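# Carry the paper-filled crate into the yellow taped bay

## Task

Get the crate into the yellow bay and leave it there upright, sitting fully within the tape lines (no part on or past the tape), with every sheet of paper still inside it. Nothing else in the room may be moved or disturbed, the robot must not topple or finish leaning, and the crate must stay in place on its own once the robot lets go.

## Robot and tools

ROBOT. A differential-drive wheeled base (it cannot strafe) carries a lifting column with a tilting head and two 6-joint arms, each ending in a two-finger gripper. Shoulder height S = 0.90 m + column_m. Folded, the robot is 0.73 m long, 0.62 m wide, S + 0.43 m tall, with its front 0.40 m ahead of the column.

FRAMES. Base frame: origin on the floor below the column, between the drive wheels; x forward, y left, z up. left_hand and right_hand are reported in it: the point where the fingers meet (tips reach 8 mm further). The hand frame's z axis runs along the fingers, its y axis across the opening. The odometry frame is where the base frame was when the scene began; base_odometry heading runs -3.142 to 3.142, positive left.

execute_actions. Argument "actions": a list holding one action or nothing (empty = just report state and images). An action may hold "base", "joints", "speeds"; its motions start together. "base" holds exactly one relative command, measured from where the base last reported itself: translate_m, metres, -3 to 3, positive forward; or rotate_rad, radians, -3.2 to 3.2, positive counter-clockwise seen from above. "joints" is one flat dictionary covering both arms, keyed by joint name, every value an absolute target: column_m 0 to 0.8 m; head_tilt_rad -0.61 to 1.308 (positive tilts down); left_joint1_rad/right_joint1_rad -2.879 to 2.879; joint2 0 to 3.141; joint3 0 to 3.019; joint4 -1.692 to 1.57; joint5 -1.57 to 1.57 (positive swings the hand to the robot's right); joint6 -2.094 to 2.094 (hand roll, positive clockwise viewed from behind); left_gripper_m/right_gripper_m 0 (closed) to 0.093 m fingertip gap. "speeds" caps this action only: translate_m 0.05 to 0.8 m/s, rotate_rad 0.1 to 1 rad/s (defaults are the maxima); it does not slow arms. A base move needing over 8.667 s, an action over 15 s, an unknown key or an out-of-range value gets the call rejected with no motion. Joints you omit may still be driving toward earlier targets. "cameras": list from cam_head_left, cam_head_right, cam_left_wrist, cam_right_wrist, nav_camera, all; omitted/null/all gives every camera, [] gives none.

wait: "seconds" 0 to 10; nothing new is commanded. zoom_image: "camera" plus "region" [x0, y0, x1, y1] in pixels of that camera's latest full image, top-left origin, at most 504x504. read_manual: licence text only. finished_scene: "scene" = number of the current scene; final, reports success.

ARM GEOMETRY. With joint1 at -1.57 (left) or 1.57 (right) and joints 5, 6 at 0, the arm lies in a forward vertical plane 0.23 m beside the column. Let a = j2 - 0.35, b = 1.05 + j2 - j3, c = b - j4 (c = 1.57 means fingers vertical down). Hand ahead = 0.12 + 0.39 sin a + 0.38 cos b + 0.25 cos c; height = S + 0.39 cos a - 0.38 sin b - 0.25 sin c. Example: j2, j3, j4 = 0.93, 0.78, 0.14 gives 0.60 m ahead, 0.25 m under S. Real hands sag lower and nearer the column by up to ~5 cm (~12 cm when loaded); trust reported hand positions (1-3 cm error). Reach about 1 m from the shoulder. For the floor: column_m 0.3, arm out 0.45-0.5 m with fingers down, then lower the column (to ~2 cm above floor). Under 0.4 m height the housing blocks hands closer than 0.45 m; moving arms with column_m below 0.3 risks hitting housing or floor.

LOADS (fingers down). 3.2 kg near 0.4 m ahead, 0.3-0.7 m below S; 2 kg to 0.6 m ahead, 0.21-0.7 m below S; 1 kg to 0.8 m, 0.3-0.55 m below S. A gripper holds roughly 2-6 kg. Overloaded or flat-angled arms settle low and report time_out/off_target.

FRICTION/GRIPPER. Changes under ~0.03 rad (0.08 for joints 2, 3) may not move a joint despite "done". For gentle contact, step ~0.05 rad per call from your last target. Fingers are 7 cm long; outside width is the gap +1 cm at tips, +5 cm at base; gripper body 10x7 cm; wrist camera sticks out 11 cm on one side. To grasp, command a gap smaller than the object; off_target is then expected, and a reading 0.002 m or more above target means something is held.

RESULTS. base_status/joint_status: done, off_target, contact_stop (base wheel stall or column touch), time_out, not_followed. "joint command not followed" with a "cause:" line means a self-collision check blocked that arm; back each moved joint off at least 0.05 rad, or move the other arm away. on_its_own lists uncommanded behaviour; "held at" is a target, not a position. motor_effort covers left_wheel and right_wheel (positive pushes forward), bracket = peak. wheel_motors_off = 1 while wheel motors are shut off after about 3 s of hard pushing. If turned_by_wheels and turned_by_imu disagree by over ~4% and at least 0.05 rad, the base slipped or hit something. base_tilt in degrees, forward/right positive; a drop of 0.5 in forward during a move means leaning back. Joint torques and motor temperatures per arm joint are also shown.

COLUMN. Descent halts with contact_stop when an arm's load changes (hand touching down, load released); it can sink 0.15-0.2 m more first, and then refuses to go down until raised 0.2 m. If stopped under something overhead, drive clear before raising.

CAMERAS. Head cameras sit 0.91-1.03 m + column_m high, aimed down by about head_tilt_rad. Wrist cameras look along the fingers, angled 0.62 rad toward hand +x; with fingers down and arm forward they look back toward the robot. nav_camera is on the base front, 0.23 m up, facing forward.

AVOID. Arms striking or pressing each other; dropping or spilling the crate or paper; bumping other objects; tipping the robot; prolonged hard pushing by the base or arms (wheel cut-out, motor overheating; at 100 °C an arm drops). To relieve a pushing arm, resend its reported joint positions as targets (a loaded arm sinks a little). After a base contact_stop, back off 0.05 m before turning. Loose objects may occasionally be nudged by the environment.

Each tool is called after "Emit:" in YAML: its name, and indented under it one key for each argument.

## Session

Emit:
execute_actions:
  actions: []

Scene clock: 0.00 s.
Joint torques (N m, as the arm reports them, + toward a larger angle): no reading
Motor temperatures (°C, as the motors report them): left_arm=[30 27 31 28 27 29] | right_arm=[30 29 31 29 28 29]
base_odometry: x=+0.000 y=+0.000 heading=+0.000 (m, m, rad; odometry frame)
turned_by_wheels: +0.000 (rad since the last result)
turned_by_imu: +0.000 (rad since the last result)
base_tilt: forward=+0.0 right=-0.5 (deg)
base_status: not commanded
joint_positions: column_m=+0.554 head_tilt_rad=+0.871 left_joint1_rad=-1.591 left_joint2_rad=+0.873 left_joint3_rad=+0.401 left_joint4_rad=-0.912 left_joint5_rad=+0.027 left_joint6_rad=-0.002 left_gripper_m=+0.095 right_joint1_rad=+1.573 right_joint2_rad=+0.862 right_joint3_rad=+0.373 right_joint4_rad=-0.973 right_joint5_rad=-0.012 right_joint6_rad=+0.021 right_gripper_m=+0.094
joint_status: not commanded
wheel_motors_off: 0
motor_effort: left_wheel=+1 right_wheel=+2 (%)
left_hand: x=+0.1509 y=+0.2154 z=+1.2473 quat_wxyz=(+0.417, -0.002, -0.909, +0.018) (m; base frame)
right_hand: x=+0.1285 y=-0.2229 z=+1.2641 quat_wxyz=(+0.452, -0.011, -0.892, -0.001) (m; base frame)
pictures: cam_head_left, cam_head_right, cam_left_wrist, cam_right_wrist, nav_camera
Images, in order (width x height): cam_head_left 672x504, cam_head_right 672x504, cam_left_wrist 504x504, cam_right_wrist 504x504, nav_camera 672x504.

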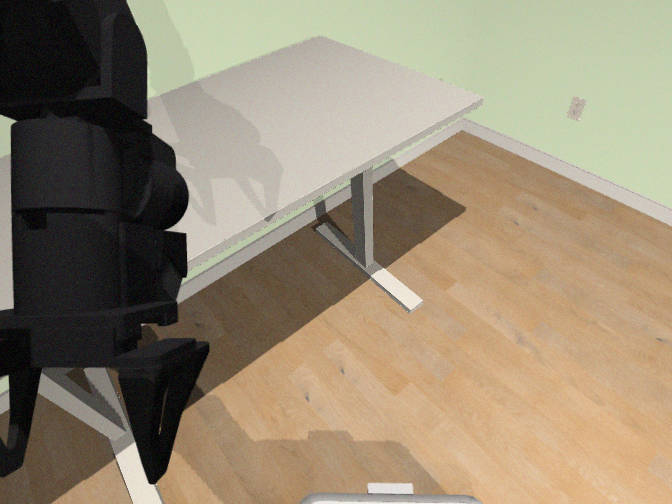

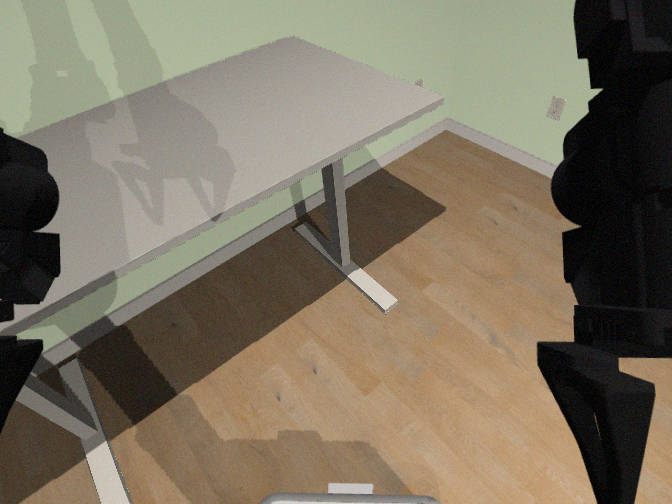

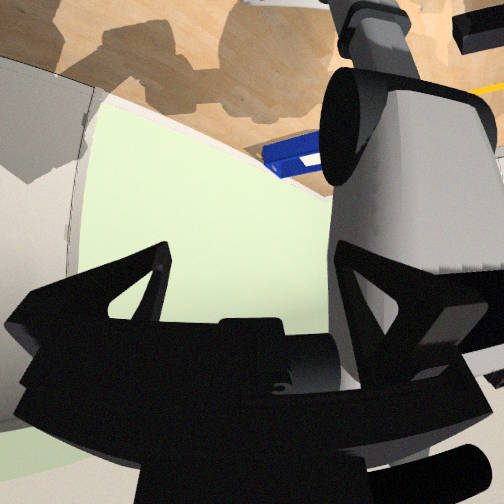

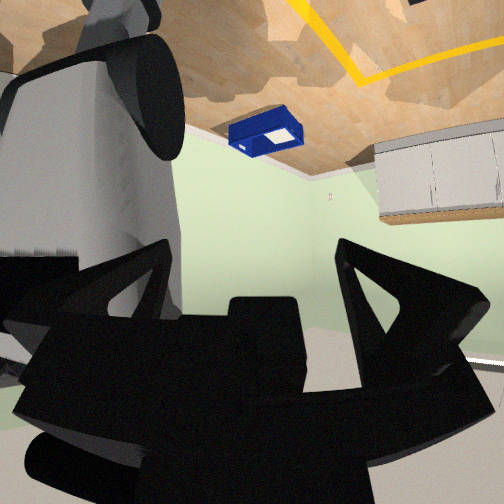

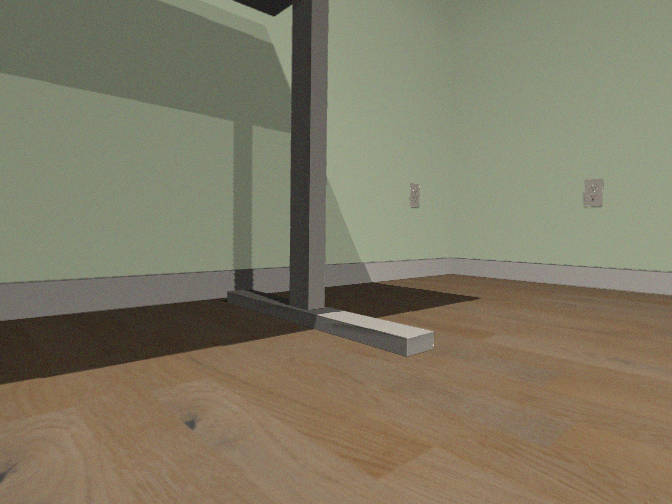

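Emit:
execute_actions:
  actions:
    - {"base":{"rotate_rad":-2.2},"joints":{"head_tilt_rad":0.65}}
  cameras: ["cam_head_left","cam_head_right","nav_camera"]

Scene clock: 4.17 s.
Joint torques (N m, as the arm reports them, + toward a larger angle): left_arm=[ 0.61 -8.32 -0.59 -1.    0.01  0.05] | right_arm=[ 2.65 -7.91 -1.07 -1.28  0.06  0.02]
Motor temperatures (°C, as the motors report them): left_arm=[30 27 31 28 27 29] | right_arm=[30 29 31 29 28 29]
base_odometry: x=+0.000 y=+0.000 heading=-2.200 (m, m, rad; odometry frame)
turned_by_wheels: -2.200 (rad since the last result)
turned_by_imu: -2.180 (rad since the last result)
base_tilt: forward=-0.1 right=-0.5 (deg)
base_status: done
joint_positions: column_m=+0.554 head_tilt_rad=+0.667 left_joint1_rad=-1.591 left_joint2_rad=+0.873 left_joint3_rad=+0.401 left_joint4_rad=-0.912 left_joint5_rad=+0.027 left_joint6_rad=-0.002 left_gripper_m=+0.095 right_joint1_rad=+1.573 right_joint2_rad=+0.862 right_joint3_rad=+0.373 right_joint4_rad=-0.973 right_joint5_rad=-0.012 right_joint6_rad=+0.021 right_gripper_m=+0.095
joint_status: all done
wheel_motors_off: 0
motor_effort: left_wheel=+0(23) right_wheel=+0(40) (%)
left_hand: x=+0.1509 y=+0.2154 z=+1.2473 quat_wxyz=(+0.417, -0.002, -0.909, +0.018) (m; base frame)
right_hand: x=+0.1285 y=-0.2229 z=+1.2641 quat_wxyz=(+0.452, -0.011, -0.892, -0.001) (m; base frame)
pictures: cam_head_left, cam_head_right, nav_camera
Images, in order (width x height): cam_head_left 672x504, cam_head_right 672x504, nav_camera 672x504.

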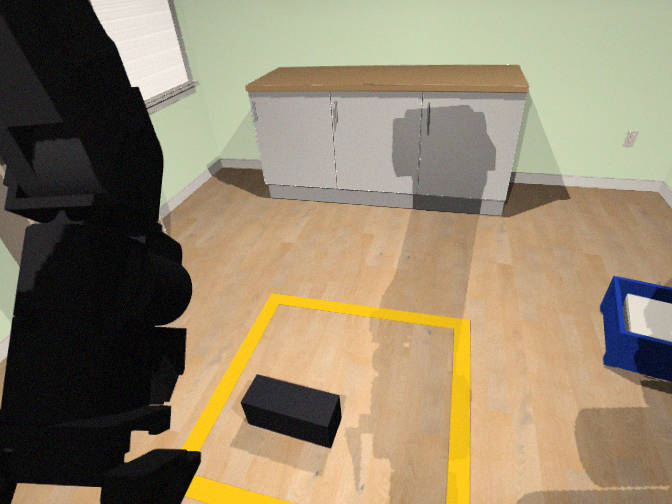

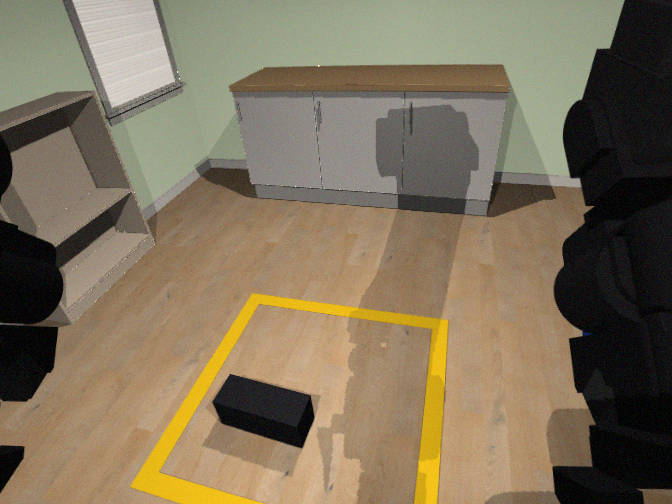

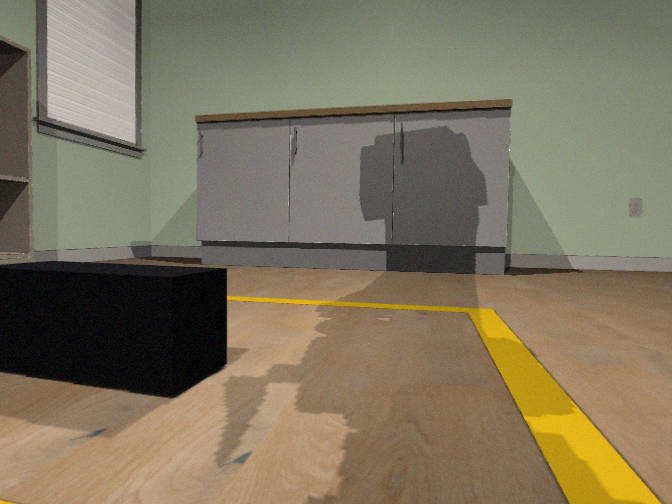

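Emit:
execute_actions:
  actions:
    - {"base":{"rotate_rad":-0.55},"joints":{"head_tilt_rad":0.8}}
  cameras: ["cam_head_left","cam_head_right","nav_camera"]

Scene clock: 6.37 s.
Joint torques (N m, as the arm reports them, + toward a larger angle): left_arm=[ 0.54 -8.13 -0.67 -1.12  0.02  0.05] | right_arm=[ 2.44 -7.43 -1.22 -1.25  0.03  0.01]
Motor temperatures (°C, as the motors report them): left_arm=[30 27 31 28 27 29] | right_arm=[30 29 31 29 28 29]
base_odometry: x=+0.000 y=+0.000 heading=-2.749 (m, m, rad; odometry frame)
turned_by_wheels: -0.549 (rad since the last result)
turned_by_imu: -0.545 (rad since the last result)
base_tilt: forward=-0.1 right=-0.5 (deg)
base_status: done
joint_positions: column_m=+0.554 head_tilt_rad=+0.802 left_joint1_rad=-1.591 left_joint2_rad=+0.873 left_joint3_rad=+0.401 left_joint4_rad=-0.912 left_joint5_rad=+0.027 left_joint6_rad=-0.002 left_gripper_m=+0.095 right_joint1_rad=+1.573 right_joint2_rad=+0.862 right_joint3_rad=+0.373 right_joint4_rad=-0.973 right_joint5_rad=-0.012 right_joint6_rad=+0.021 right_gripper_m=+0.095
joint_status: all done
wheel_motors_off: 0
motor_effort: left_wheel=+0(28) right_wheel=-1(28) (%)
left_hand: x=+0.1509 y=+0.2154 z=+1.2473 quat_wxyz=(+0.417, -0.002, -0.909, +0.018) (m; base frame)
right_hand: x=+0.1285 y=-0.2229 z=+1.2641 quat_wxyz=(+0.452, -0.011, -0.892, -0.001) (m; base frame)
pictures: cam_head_left, cam_head_right, nav_camera
Images, in order (width x height): cam_head_left 672x504, cam_head_right 672x504, nav_camera 672x504.

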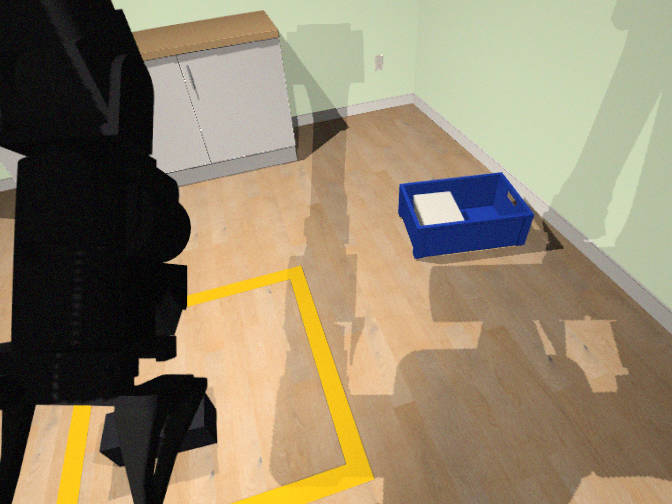

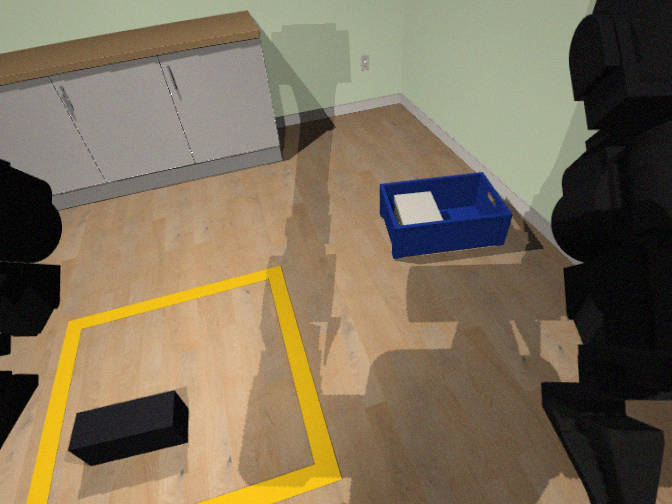

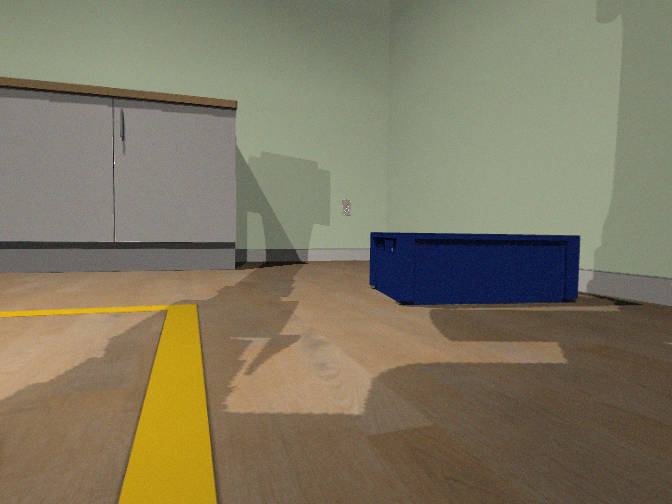

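Emit:
zoom_image:
  camera: "cam_head_right"
  region: [360, 150, 560, 280]

Emit:
zoom_image:
  camera: "nav_camera"
  region: [340, 200, 660, 330]

Region (360, 150, 560, 280) of cam_head_right's 672x504 image, scaled by 2.520, with more detail than that image has; it fills the top 328 rows of this view, and the rest is white.

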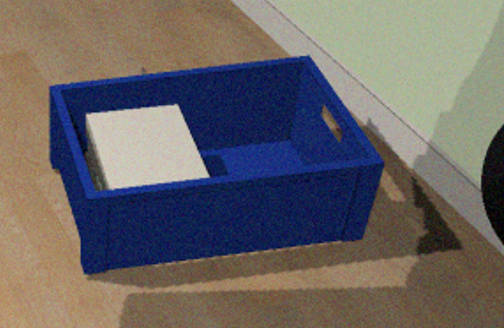

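Region (340, 200, 660, 330) of nav_camera's 672x504 image, scaled by 1.575, with more detail than that image has; it fills the top 205 rows of this view, and the rest is white.

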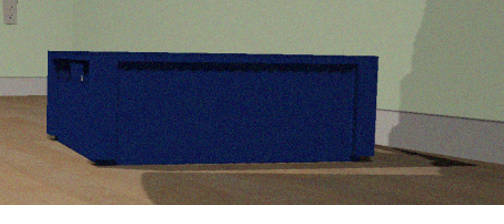

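Emit:
execute_actions:
  actions:
    - {"base":{"rotate_rad":0.273},"joints":{"right_joint2_rad":1.6,"right_joint3_rad":1.5,"right_joint4_rad":-0.4,"right_joint6_rad":-1.137,"column_m":0.48}}
  cameras: ["nav_camera"]

Emit:
execute_actions:
  actions:
    - {"base":{"translate_m":1.627},"joints":{"right_joint1_rad":1.57,"right_joint2_rad":2.345,"right_joint3_rad":2.16,"right_joint4_rad":-0.335,"right_joint5_rad":0,"right_joint6_rad":-1.137,"column_m":0.3}}
  cameras: ["cam_head_right"]

Emit:
execute_actions:
  actions:
    - {"base":{"rotate_rad":-1.235},"joints":{"column_m":0.2,"head_tilt_rad":1.0}}

Scene clock: 31.63 s.
Joint torques (N m, as the arm reports them, + toward a larger angle): left_arm=[ 0.77 -7.99 -0.38 -1.1   0.02  0.05] | right_arm=[  2.79 -20.94   3.94   0.72  -0.02  -0.06]
Motor temperatures (°C, as the motors report them): left_arm=[30 28 31 28 27 29] | right_arm=[30 29 31 29 28 29]
base_odometry: x=+0.000 y=+0.000 heading=-2.477 (m, m, rad; odometry frame)
turned_by_wheels: +0.272 (rad since the last result)
turned_by_imu: +0.270 (rad since the last result)
base_tilt: forward=-0.1 right=-0.5 (deg)
base_status: done
joint_positions: column_m=+0.480 head_tilt_rad=+0.802 left_joint1_rad=-1.591 left_joint2_rad=+0.873 left_joint3_rad=+0.401 left_joint4_rad=-0.912 left_joint5_rad=+0.027 left_joint6_rad=-0.002 left_gripper_m=+0.095 right_joint1_rad=+1.573 right_joint2_rad=+1.589 right_joint3_rad=+1.494 right_joint4_rad=-0.406 right_joint5_rad=-0.012 right_joint6_rad=-1.129 right_gripper_m=+0.095
joint_status: all done
wheel_motors_off: 0
motor_effort: left_wheel=-1(24) right_wheel=+1(24) (%)
left_hand: x=+0.1509 y=+0.2154 z=+1.1734 quat_wxyz=(+0.417, -0.002, -0.909, +0.018) (m; base frame)
right_hand: x=+0.6528 y=-0.2216 z=+0.9132 quat_wxyz=(-0.014, +0.536, -0.844, +0.000) (m; base frame)
pictures: nav_camera
Images, in order (width x height): nav_camera 672x504.

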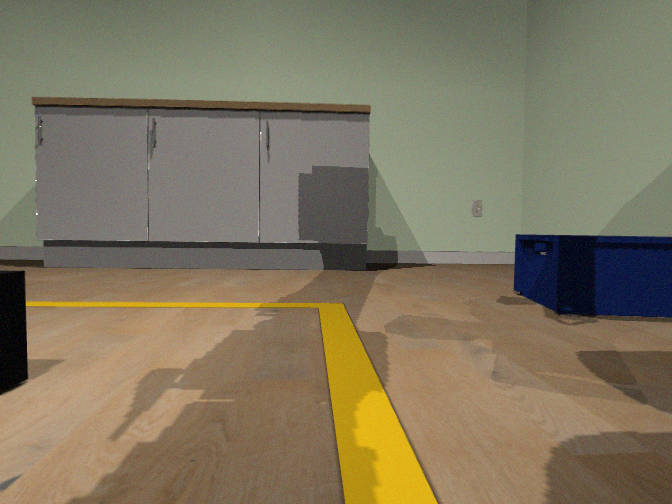

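Scene clock: 35.90 s.
Joint torques (N m, as the arm reports them, + toward a larger angle): left_arm=[ 0.64 -7.53 -0.62 -0.93  0.02  0.06] | right_arm=[  2.48 -21.53   3.44   0.5    0.05  -0.07]
Motor temperatures (°C, as the motors report them): left_arm=[30 28 31 28 27 29] | right_arm=[30 30 31 29 28 29]
base_odometry: x=-1.281 y=-1.003 heading=-2.478 (m, m, rad; odometry frame)
turned_by_wheels: -0.002 (rad since the last result)
turned_by_imu: -0.001 (rad since the last result)
base_tilt: forward=+0.0 right=-0.5 (deg)
base_status: done
joint_positions: column_m=+0.300 head_tilt_rad=+0.802 left_joint1_rad=-1.591 left_joint2_rad=+0.872 left_joint3_rad=+0.401 left_joint4_rad=-0.912 left_joint5_rad=+0.027 left_joint6_rad=-0.002 left_gripper_m=+0.095 right_joint1_rad=+1.573 right_joint2_rad=+2.361 right_joint3_rad=+2.146 right_joint4_rad=-0.341 right_joint5_rad=-0.002 right_joint6_rad=-1.131 right_gripper_m=+0.095
joint_status: all done
wheel_motors_off: 0
motor_effort: left_wheel=-2(39) right_wheel=+2(54) (%)
left_hand: x=+0.1508 y=+0.2154 z=+0.9935 quat_wxyz=(+0.417, -0.002, -0.909, +0.018) (m; base frame)
right_hand: x=+0.5790 y=-0.2227 z=+0.4271 quat_wxyz=(+0.013, +0.536, -0.844, -0.011) (m; base frame)
pictures: cam_head_right
Images, in order (width x height): cam_head_right 672x504.

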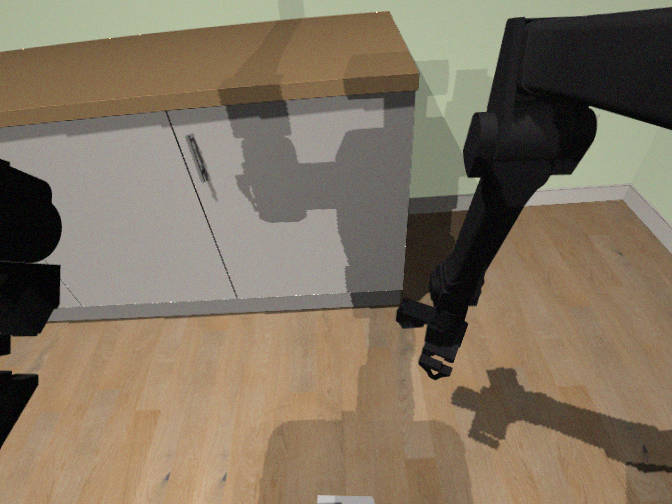

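Scene clock: 38.43 s.
Joint torques (N m, as the arm reports them, + toward a larger angle): left_arm=[ 0.49 -7.66 -0.53 -1.09  0.    0.06] | right_arm=[  3.04 -21.69   3.55   0.59   0.02  -0.06]
Motor temperatures (°C, as the motors report them): left_arm=[30 28 31 28 27 29] | right_arm=[30 30 31 29 28 29]
base_odometry: x=-1.281 y=-1.003 heading=+2.570 (m, m, rad; odometry frame)
turned_by_wheels: -1.235 (rad since the last result)
turned_by_imu: -1.221 (rad since the last result)
base_tilt: forward=-0.1 right=-0.5 (deg)
base_status: done
joint_positions: column_m=+0.200 head_tilt_rad=+1.000 left_joint1_rad=-1.591 left_joint2_rad=+0.872 left_joint3_rad=+0.401 left_joint4_rad=-0.912 left_joint5_rad=+0.027 left_joint6_rad=-0.002 left_gripper_m=+0.095 right_joint1_rad=+1.561 right_joint2_rad=+2.359 right_joint3_rad=+2.146 right_joint4_rad=-0.341 right_joint5_rad=-0.001 right_joint6_rad=-1.131 right_gripper_m=+0.095
joint_status: all done
wheel_motors_off: 0
motor_effort: left_wheel=+0(36) right_wheel=+0(46) (%)
left_hand: x=+0.1508 y=+0.2154 z=+0.8935 quat_wxyz=(+0.417, -0.002, -0.909, +0.018) (m; base frame)
right_hand: x=+0.5811 y=-0.2341 z=+0.3284 quat_wxyz=(+0.015, +0.534, -0.846, -0.005) (m; base frame)
pictures: cam_head_left, cam_head_right, cam_left_wrist, cam_right_wrist, nav_camera
Images, in order (width x height): cam_head_left 672x504, cam_head_right 672x504, cam_left_wrist 504x504, cam_right_wrist 504x504, nav_camera 672x504.

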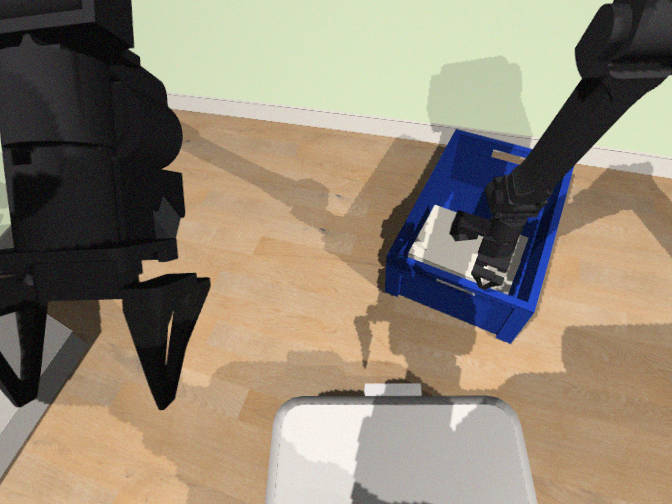

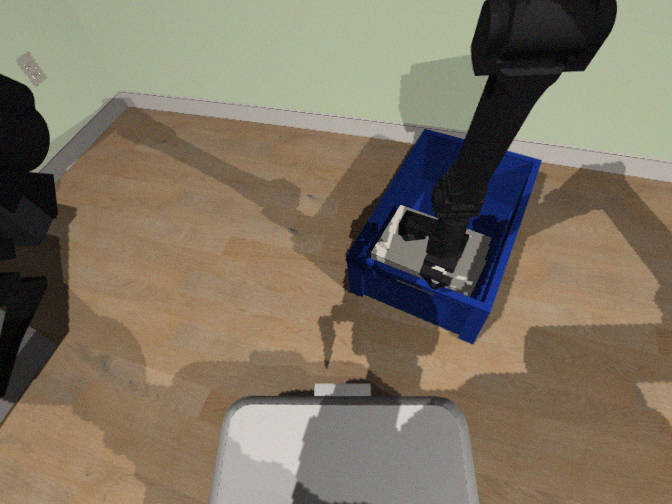

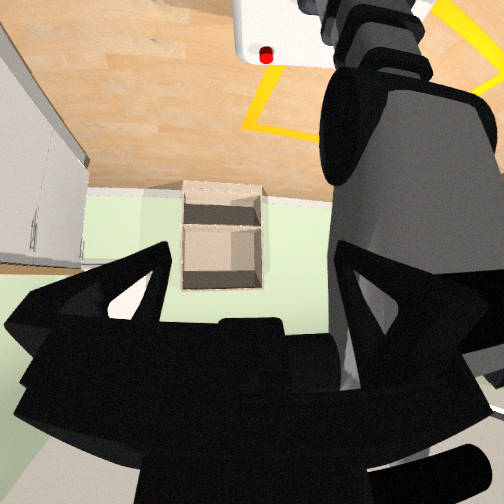

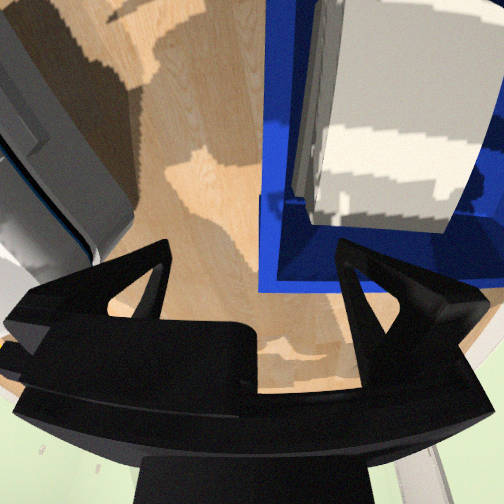

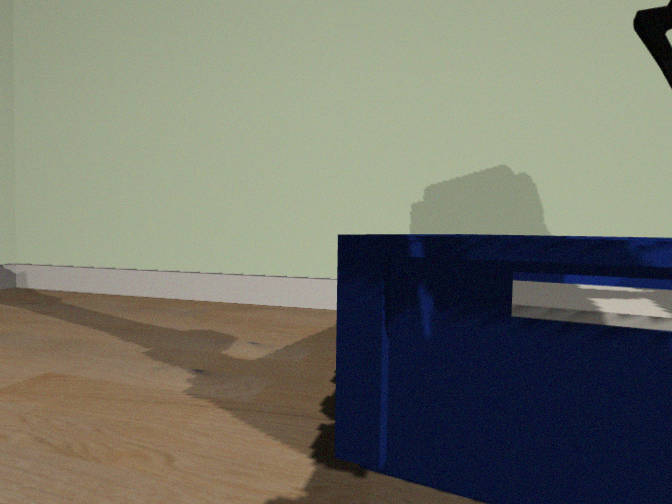

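Emit:
execute_actions:
  actions:
    - {"base":{"translate_m":0.012},"joints":{"column_m":0.08}}
  cameras: ["cam_head_left","cam_right_wrist","nav_camera"]

Scene clock: 41.53 s.
Joint torques (N m, as the arm reports them, + toward a larger angle): left_arm=[ 0.57 -7.96 -0.42 -1.14  0.02  0.05] | right_arm=[  3.06 -20.96   3.53   0.54   0.04  -0.08]
Motor temperatures (°C, as the motors report them): left_arm=[30 28 31 28 27 29] | right_arm=[30 31 31 29 28 29]
base_odometry: x=-1.291 y=-0.997 heading=+2.570 (m, m, rad; odometry frame)
turned_by_wheels: +0.000 (rad since the last result)
turned_by_imu: +0.000 (rad since the last result)
base_tilt: forward=-0.1 right=-0.5 (deg)
base_status: done
joint_positions: column_m=+0.080 head_tilt_rad=+1.000 left_joint1_rad=-1.591 left_joint2_rad=+0.872 left_joint3_rad=+0.401 left_joint4_rad=-0.912 left_joint5_rad=+0.027 left_joint6_rad=-0.002 left_gripper_m=+0.095 right_joint1_rad=+1.562 right_joint2_rad=+2.355 right_joint3_rad=+2.148 right_joint4_rad=-0.341 right_joint5_rad=-0.001 right_joint6_rad=-1.131 right_gripper_m=+0.095
joint_status: all done
wheel_motors_off: 0
motor_effort: left_wheel=+3(47) right_wheel=+2(35) (%)
left_hand: x=+0.1508 y=+0.2154 z=+0.7735 quat_wxyz=(+0.417, -0.002, -0.909, +0.018) (m; base frame)
right_hand: x=+0.5852 y=-0.2338 z=+0.2104 quat_wxyz=(+0.012, +0.534, -0.846, -0.004) (m; base frame)
pictures: cam_head_left, cam_right_wrist, nav_camera
Images, in order (width x height): cam_head_left 672x504, cam_right_wrist 504x504, nav_camera 672x504.

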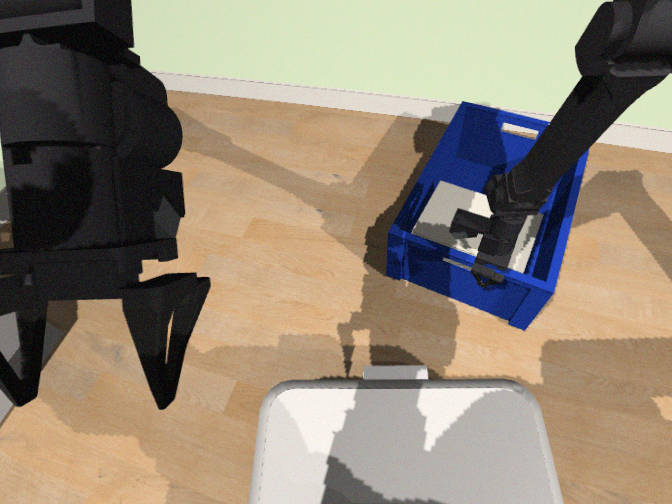

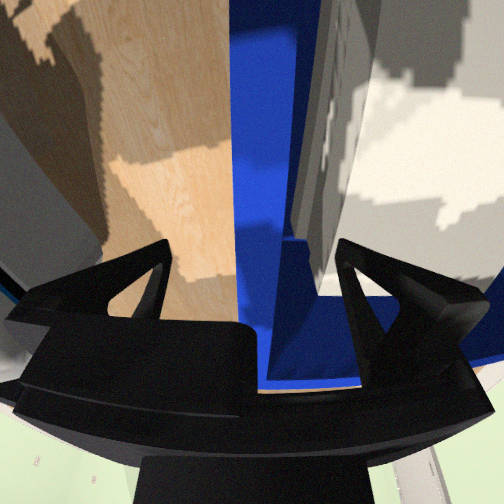

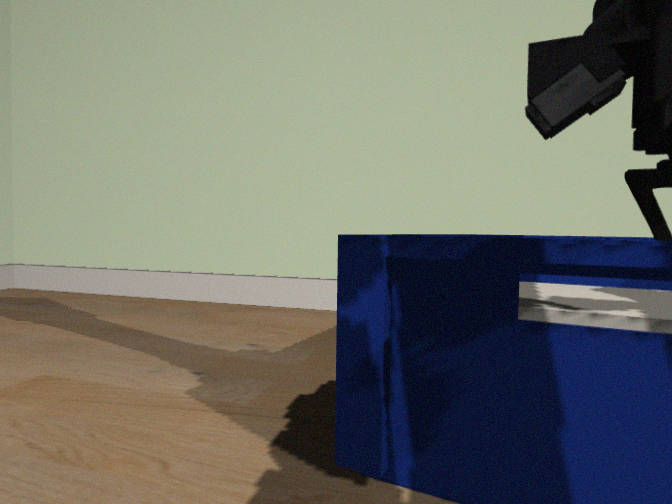

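Emit:
execute_actions:
  actions:
    - {"joints":{"column_m":0.045,"right_gripper_m":0.055}}
  cameras: ["nav_camera"]

Emit:
execute_actions:
  actions:
    - {"joints":{"right_gripper_m":0.0}}
  cameras: ["cam_right_wrist","nav_camera"]

Scene clock: 43.33 s.
Joint torques (N m, as the arm reports them, + toward a larger angle): left_arm=[ 0.52 -7.98 -0.58 -1.08  0.02  0.05] | right_arm=[  2.69 -21.53   3.5    0.45   0.04  -0.05]
Motor temperatures (°C, as the motors report them): left_arm=[30 28 31 28 27 29] | right_arm=[30 31 31 29 28 29]
base_odometry: x=-1.291 y=-0.997 heading=+2.570 (m, m, rad; odometry frame)
turned_by_wheels: +0.000 (rad since the last result)
turned_by_imu: +0.000 (rad since the last result)
base_tilt: forward=+0.0 right=-0.5 (deg)
base_status: not commanded
joint_positions: column_m=+0.045 head_tilt_rad=+1.000 left_joint1_rad=-1.591 left_joint2_rad=+0.872 left_joint3_rad=+0.401 left_joint4_rad=-0.912 left_joint5_rad=+0.027 left_joint6_rad=-0.002 left_gripper_m=+0.095 right_joint1_rad=+1.562 right_joint2_rad=+2.355 right_joint3_rad=+2.148 right_joint4_rad=-0.341 right_joint5_rad=-0.001 right_joint6_rad=-1.131 right_gripper_m=+0.055
joint_status: all done
wheel_motors_off: 0
motor_effort: left_wheel=+4(4) right_wheel=+2(2) (%)
left_hand: x=+0.1508 y=+0.2154 z=+0.7385 quat_wxyz=(+0.417, -0.002, -0.909, +0.018) (m; base frame)
right_hand: x=+0.5852 y=-0.2338 z=+0.1753 quat_wxyz=(+0.012, +0.534, -0.846, -0.004) (m; base frame)
pictures: nav_camera
Images, in order (width x height): nav_camera 672x504.

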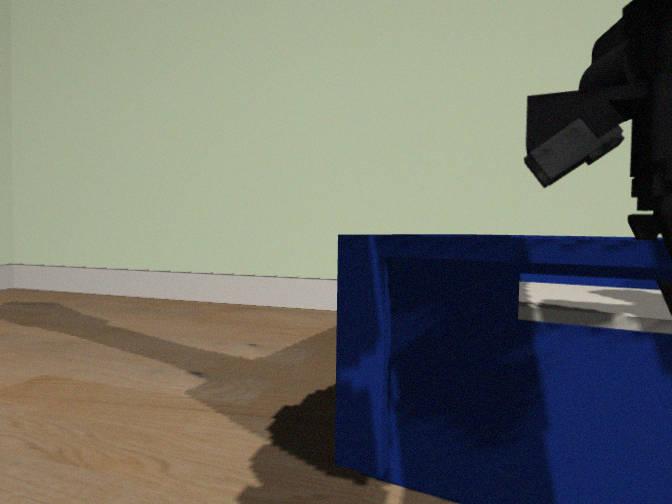

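Scene clock: 43.93 s.
Joint torques (N m, as the arm reports them, + toward a larger angle): left_arm=[ 0.51 -7.85 -0.58 -1.14  0.03  0.05] | right_arm=[  2.78 -21.6    3.31   0.31  -0.22  -0.07]
Motor temperatures (°C, as the motors report them): left_arm=[30 28 31 28 27 29] | right_arm=[30 31 31 29 28 29]
base_odometry: x=-1.291 y=-0.997 heading=+2.570 (m, m, rad; odometry frame)
turned_by_wheels: +0.000 (rad since the last result)
turned_by_imu: +0.000 (rad since the last result)
base_tilt: forward=-0.1 right=-0.6 (deg)
base_status: not commanded
joint_positions: column_m=+0.045 head_tilt_rad=+1.000 left_joint1_rad=-1.591 left_joint2_rad=+0.872 left_joint3_rad=+0.401 left_joint4_rad=-0.912 left_joint5_rad=+0.027 left_joint6_rad=-0.002 left_gripper_m=+0.095 right_joint1_rad=+1.562 right_joint2_rad=+2.355 right_joint3_rad=+2.151 right_joint4_rad=-0.333 right_joint5_rad=+0.007 right_joint6_rad=-1.130 right_gripper_m=+0.019
joint_status: right_gripper_m off_target (ended at +0.019, target +0.000)
wheel_motors_off: 0
motor_effort: left_wheel=+6(6) right_wheel=+4(4) (%)
left_hand: x=+0.1508 y=+0.2154 z=+0.7385 quat_wxyz=(+0.417, -0.002, -0.909, +0.018) (m; base frame)
right_hand: x=+0.5888 y=-0.2352 z=+0.1756 quat_wxyz=(+0.010, +0.533, -0.846, +0.003) (m; base frame)
pictures: cam_right_wrist, nav_camera
Images, in order (width x height): cam_right_wrist 504x504, nav_camera 672x504.

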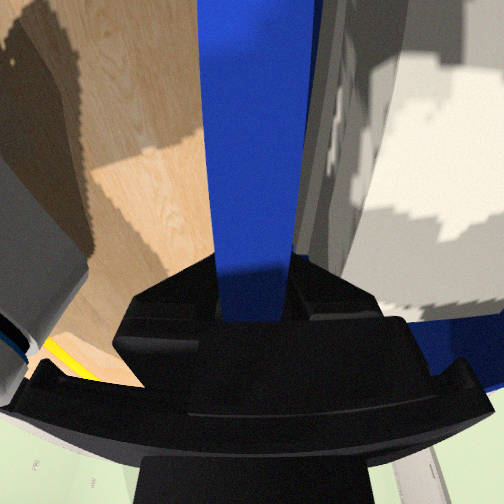

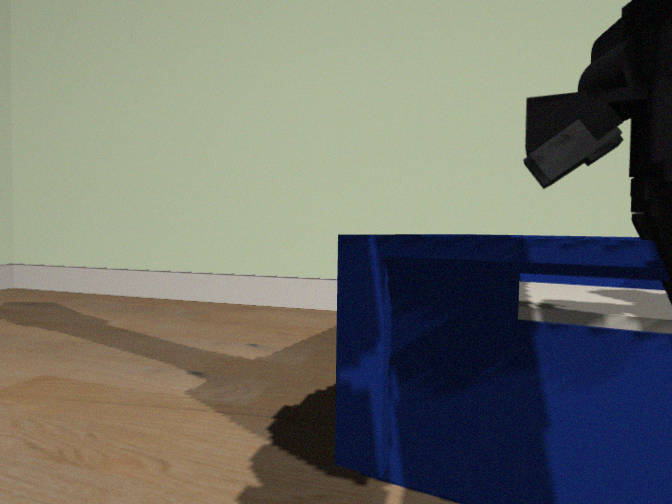

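Gripped. Test pull.

Emit:
execute_actions:
  actions:
    - {"base":{"translate_m":-0.15},"speeds":{"translate_m":0.1},"joints":{"right_gripper_m":0.0}}
  cameras: ["cam_head_left","cam_right_wrist","nav_camera"]

Scene clock: 46.70 s.
Joint torques (N m, as the arm reports them, + toward a larger angle): left_arm=[ 0.41 -8.17 -0.42 -1.06  0.03  0.05] | right_arm=[  3.07 -22.51   0.14  -1.13  -0.2    0.28]
Motor temperatures (°C, as the motors report them): left_arm=[30 28 31 28 27 29] | right_arm=[30 31 31 29 28 29]
base_odometry: x=-1.165 y=-1.078 heading=+2.569 (m, m, rad; odometry frame)
turned_by_wheels: -0.001 (rad since the last result)
turned_by_imu: -0.001 (rad since the last result)
base_tilt: forward=-0.1 right=-0.5 (deg)
base_status: done
joint_positions: column_m=+0.045 head_tilt_rad=+1.001 left_joint1_rad=-1.591 left_joint2_rad=+0.872 left_joint3_rad=+0.400 left_joint4_rad=-0.912 left_joint5_rad=+0.027 left_joint6_rad=-0.002 left_gripper_m=+0.095 right_joint1_rad=+1.561 right_joint2_rad=+2.369 right_joint3_rad=+2.199 right_joint4_rad=-0.287 right_joint5_rad=+0.006 right_joint6_rad=-1.161 right_gripper_m=+0.018
joint_status: right_gripper_m off_target (ended at +0.018, target +0.000)
wheel_motors_off: 0
motor_effort: left_wheel=-2(33) right_wheel=+0(53) (%)
left_hand: x=+0.1501 y=+0.2155 z=+0.7387 quat_wxyz=(+0.417, -0.002, -0.909, +0.018) (m; base frame)
right_hand: x=+0.6181 y=-0.2358 z=+0.1753 quat_wxyz=(-0.024, +0.546, -0.837, +0.024) (m; base frame)
pictures: cam_head_left, cam_right_wrist, nav_camera
Images, in order (width x height): cam_head_left 672x504, cam_right_wrist 504x504, nav_camera 672x504.

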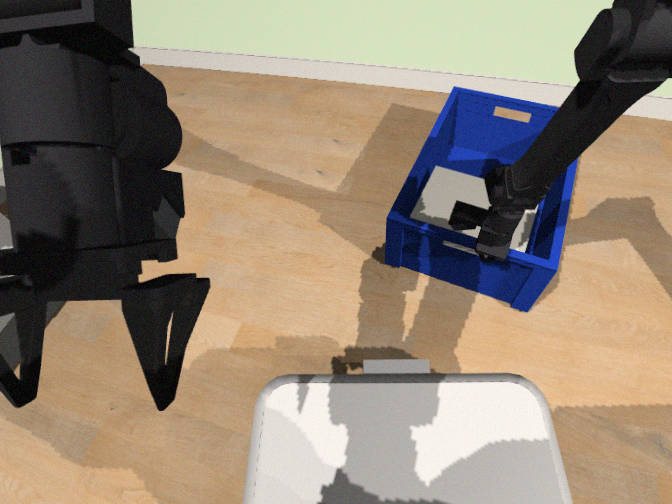

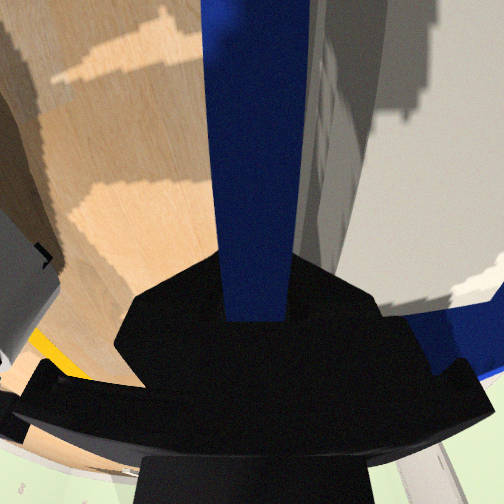

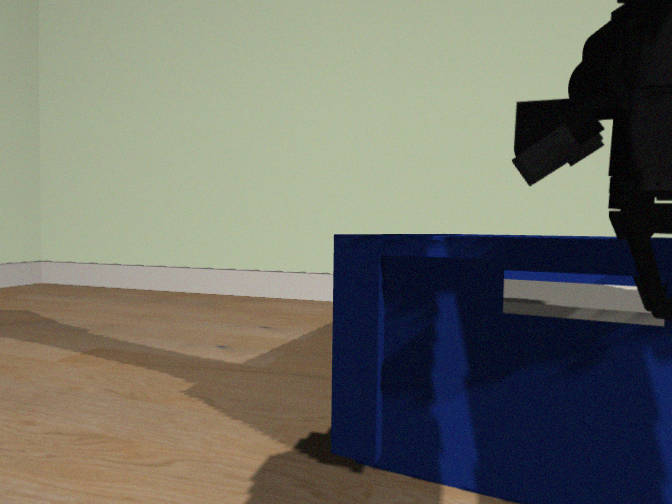

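Emit:
execute_actions:
  actions:
    - {"base":{"translate_m":-0.5},"speeds":{"translate_m":0.25},"joints":{"right_gripper_m":0.0,"right_joint6_rad":-1.2,"head_tilt_rad":1.2}}
  cameras: ["cam_head_left","cam_head_right","cam_right_wrist","cam_left_wrist"]

Scene clock: 51.00 s.
Joint torques (N m, as the arm reports them, + toward a larger angle): left_arm=[ 0.46 -7.8  -0.32 -1.05  0.03  0.06] | right_arm=[  3.01 -23.54  -0.13  -1.22  -0.05   0.45]
Motor temperatures (°C, as the motors report them): left_arm=[30 28 31 28 27 29] | right_arm=[31 32 31 29 28 29]
base_odometry: x=-0.745 y=-1.349 heading=+2.569 (m, m, rad; odometry frame)
turned_by_wheels: +0.000 (rad since the last result)
turned_by_imu: -0.001 (rad since the last result)
base_tilt: forward=+0.0 right=-0.5 (deg)
base_status: done
joint_positions: column_m=+0.045 head_tilt_rad=+1.198 left_joint1_rad=-1.591 left_joint2_rad=+0.871 left_joint3_rad=+0.400 left_joint4_rad=-0.912 left_joint5_rad=+0.027 left_joint6_rad=-0.002 left_gripper_m=+0.095 right_joint1_rad=+1.560 right_joint2_rad=+2.371 right_joint3_rad=+2.202 right_joint4_rad=-0.284 right_joint5_rad=+0.002 right_joint6_rad=-1.246 right_gripper_m=+0.018
joint_status: right_joint6_rad off_target (ended at -1.246, target -1.200); right_gripper_m off_target (ended at +0.018, target +0.000); the others done
wheel_motors_off: 0
motor_effort: left_wheel=-1(45) right_wheel=+0(31) (%)
left_hand: x=+0.1503 y=+0.2155 z=+0.7387 quat_wxyz=(+0.417, -0.002, -0.909, +0.018) (m; base frame)
right_hand: x=+0.6198 y=-0.2358 z=+0.1753 quat_wxyz=(-0.026, +0.581, -0.813, +0.025) (m; base frame)
pictures: cam_head_left, cam_head_right, cam_left_wrist, cam_right_wrist
Images, in order (width x height): cam_head_left 672x504, cam_head_right 672x504, cam_left_wrist 504x504, cam_right_wrist 504x504.

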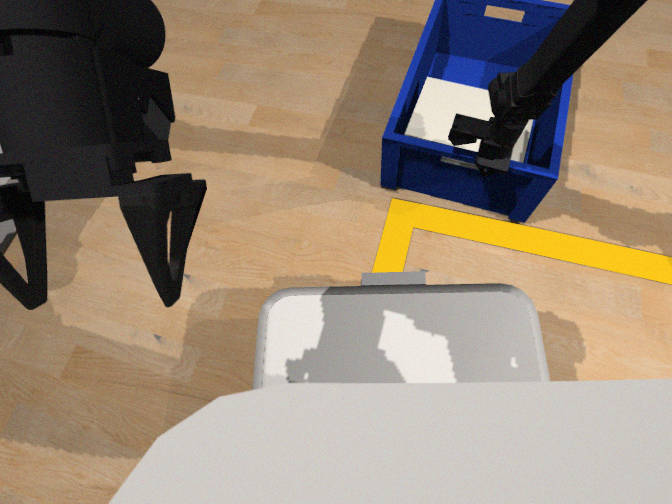

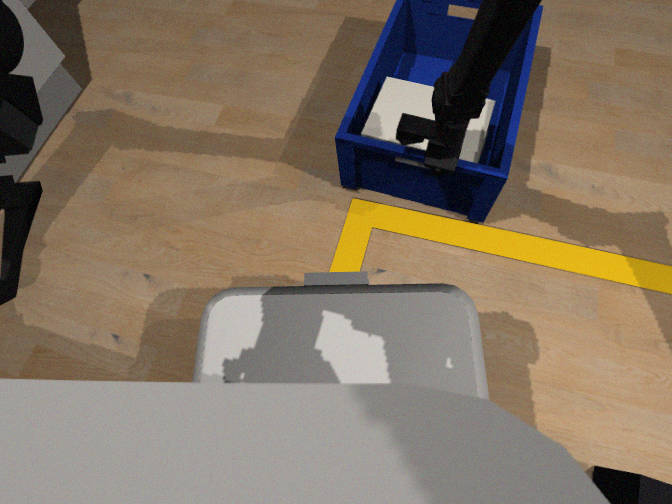

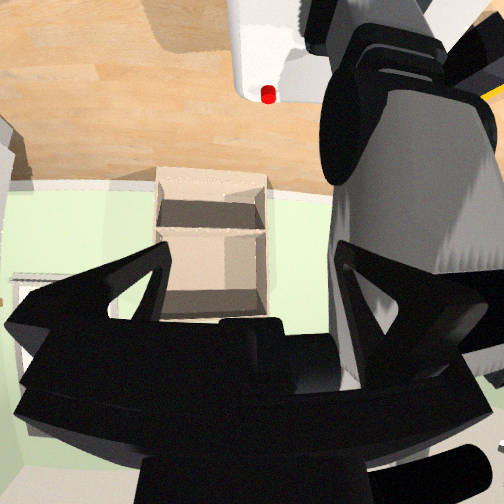

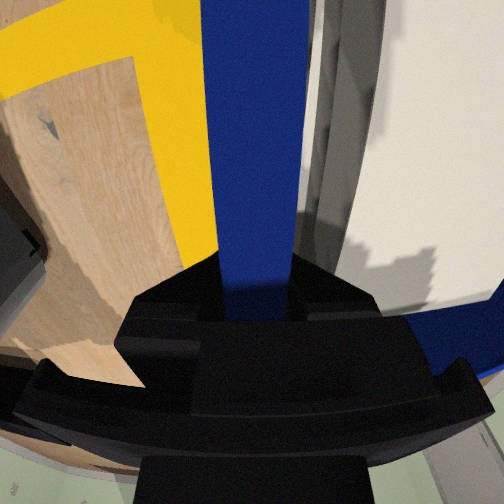

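Emit:
execute_actions:
  actions:
    - {"base":{"translate_m":-0.8},"speeds":{"translate_m":0.3},"joints":{"right_gripper_m":0.0,"right_joint6_rad":-1.22,"head_tilt_rad":0.95}}

Scene clock: 55.43 s.
Joint torques (N m, as the arm reports them, + toward a larger angle): left_arm=[ 0.68 -8.31 -0.36 -1.05  0.01  0.04] | right_arm=[  2.97 -23.41   0.    -1.25  -0.02   0.47]
Motor temperatures (°C, as the motors report them): left_arm=[30 28 31 28 27 29] | right_arm=[31 32 31 29 28 29]
base_odometry: x=-0.072 y=-1.782 heading=+2.568 (m, m, rad; odometry frame)
turned_by_wheels: +0.000 (rad since the last result)
turned_by_imu: -0.001 (rad since the last result)
base_tilt: forward=+0.0 right=-0.5 (deg)
base_status: done
joint_positions: column_m=+0.045 head_tilt_rad=+0.964 left_joint1_rad=-1.591 left_joint2_rad=+0.871 left_joint3_rad=+0.400 left_joint4_rad=-0.912 left_joint5_rad=+0.027 left_joint6_rad=-0.002 left_gripper_m=+0.095 right_joint1_rad=+1.560 right_joint2_rad=+2.371 right_joint3_rad=+2.202 right_joint4_rad=-0.284 right_joint5_rad=+0.000 right_joint6_rad=-1.268 right_gripper_m=+0.018
joint_status: right_joint6_rad off_target (ended at -1.268, target -1.220); right_gripper_m off_target (ended at +0.018, target +0.000); the others done
wheel_motors_off: 0
motor_effort: left_wheel=-1(37) right_wheel=+0(33) (%)
left_hand: x=+0.1504 y=+0.2155 z=+0.7387 quat_wxyz=(+0.417, -0.002, -0.909, +0.018) (m; base frame)
right_hand: x=+0.6199 y=-0.2356 z=+0.1753 quat_wxyz=(-0.026, +0.590, -0.807, +0.025) (m; base frame)
pictures: cam_head_left, cam_head_right, cam_left_wrist, cam_right_wrist, nav_camera
Images, in order (width x height): cam_head_left 672x504, cam_head_right 672x504, cam_left_wrist 504x504, cam_right_wrist 504x504, nav_camera 672x504.

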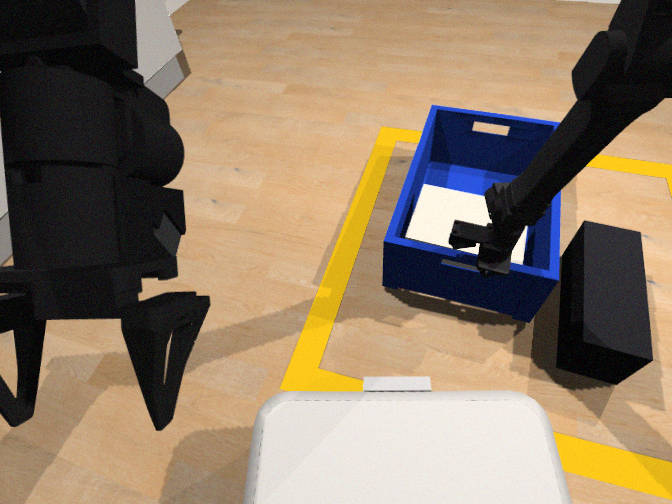

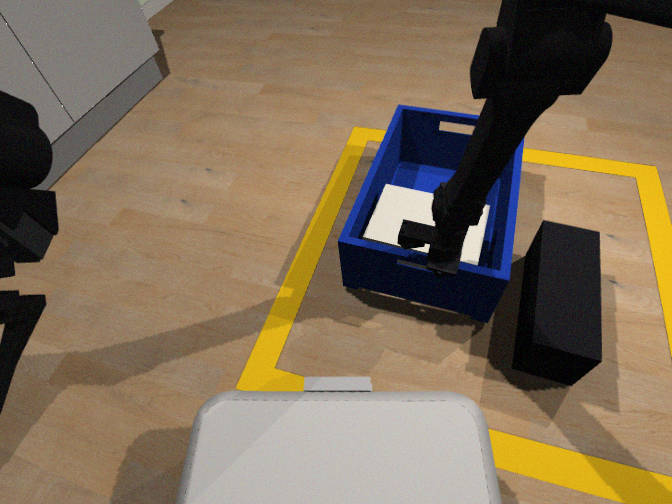

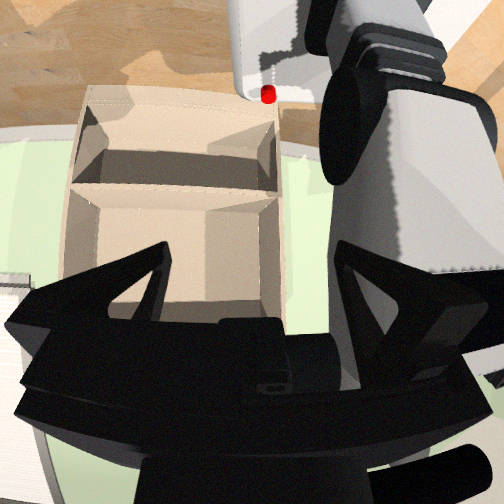

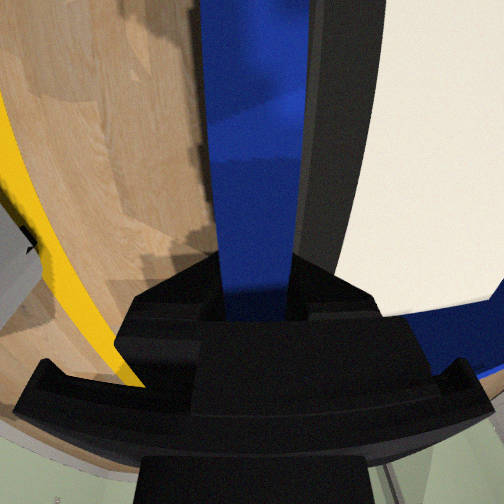

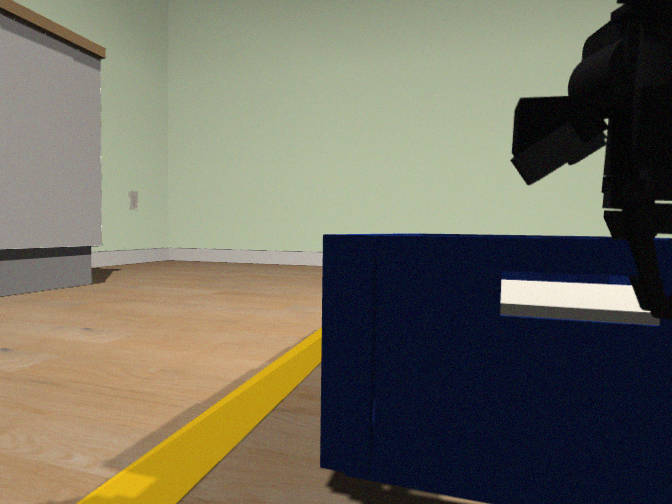

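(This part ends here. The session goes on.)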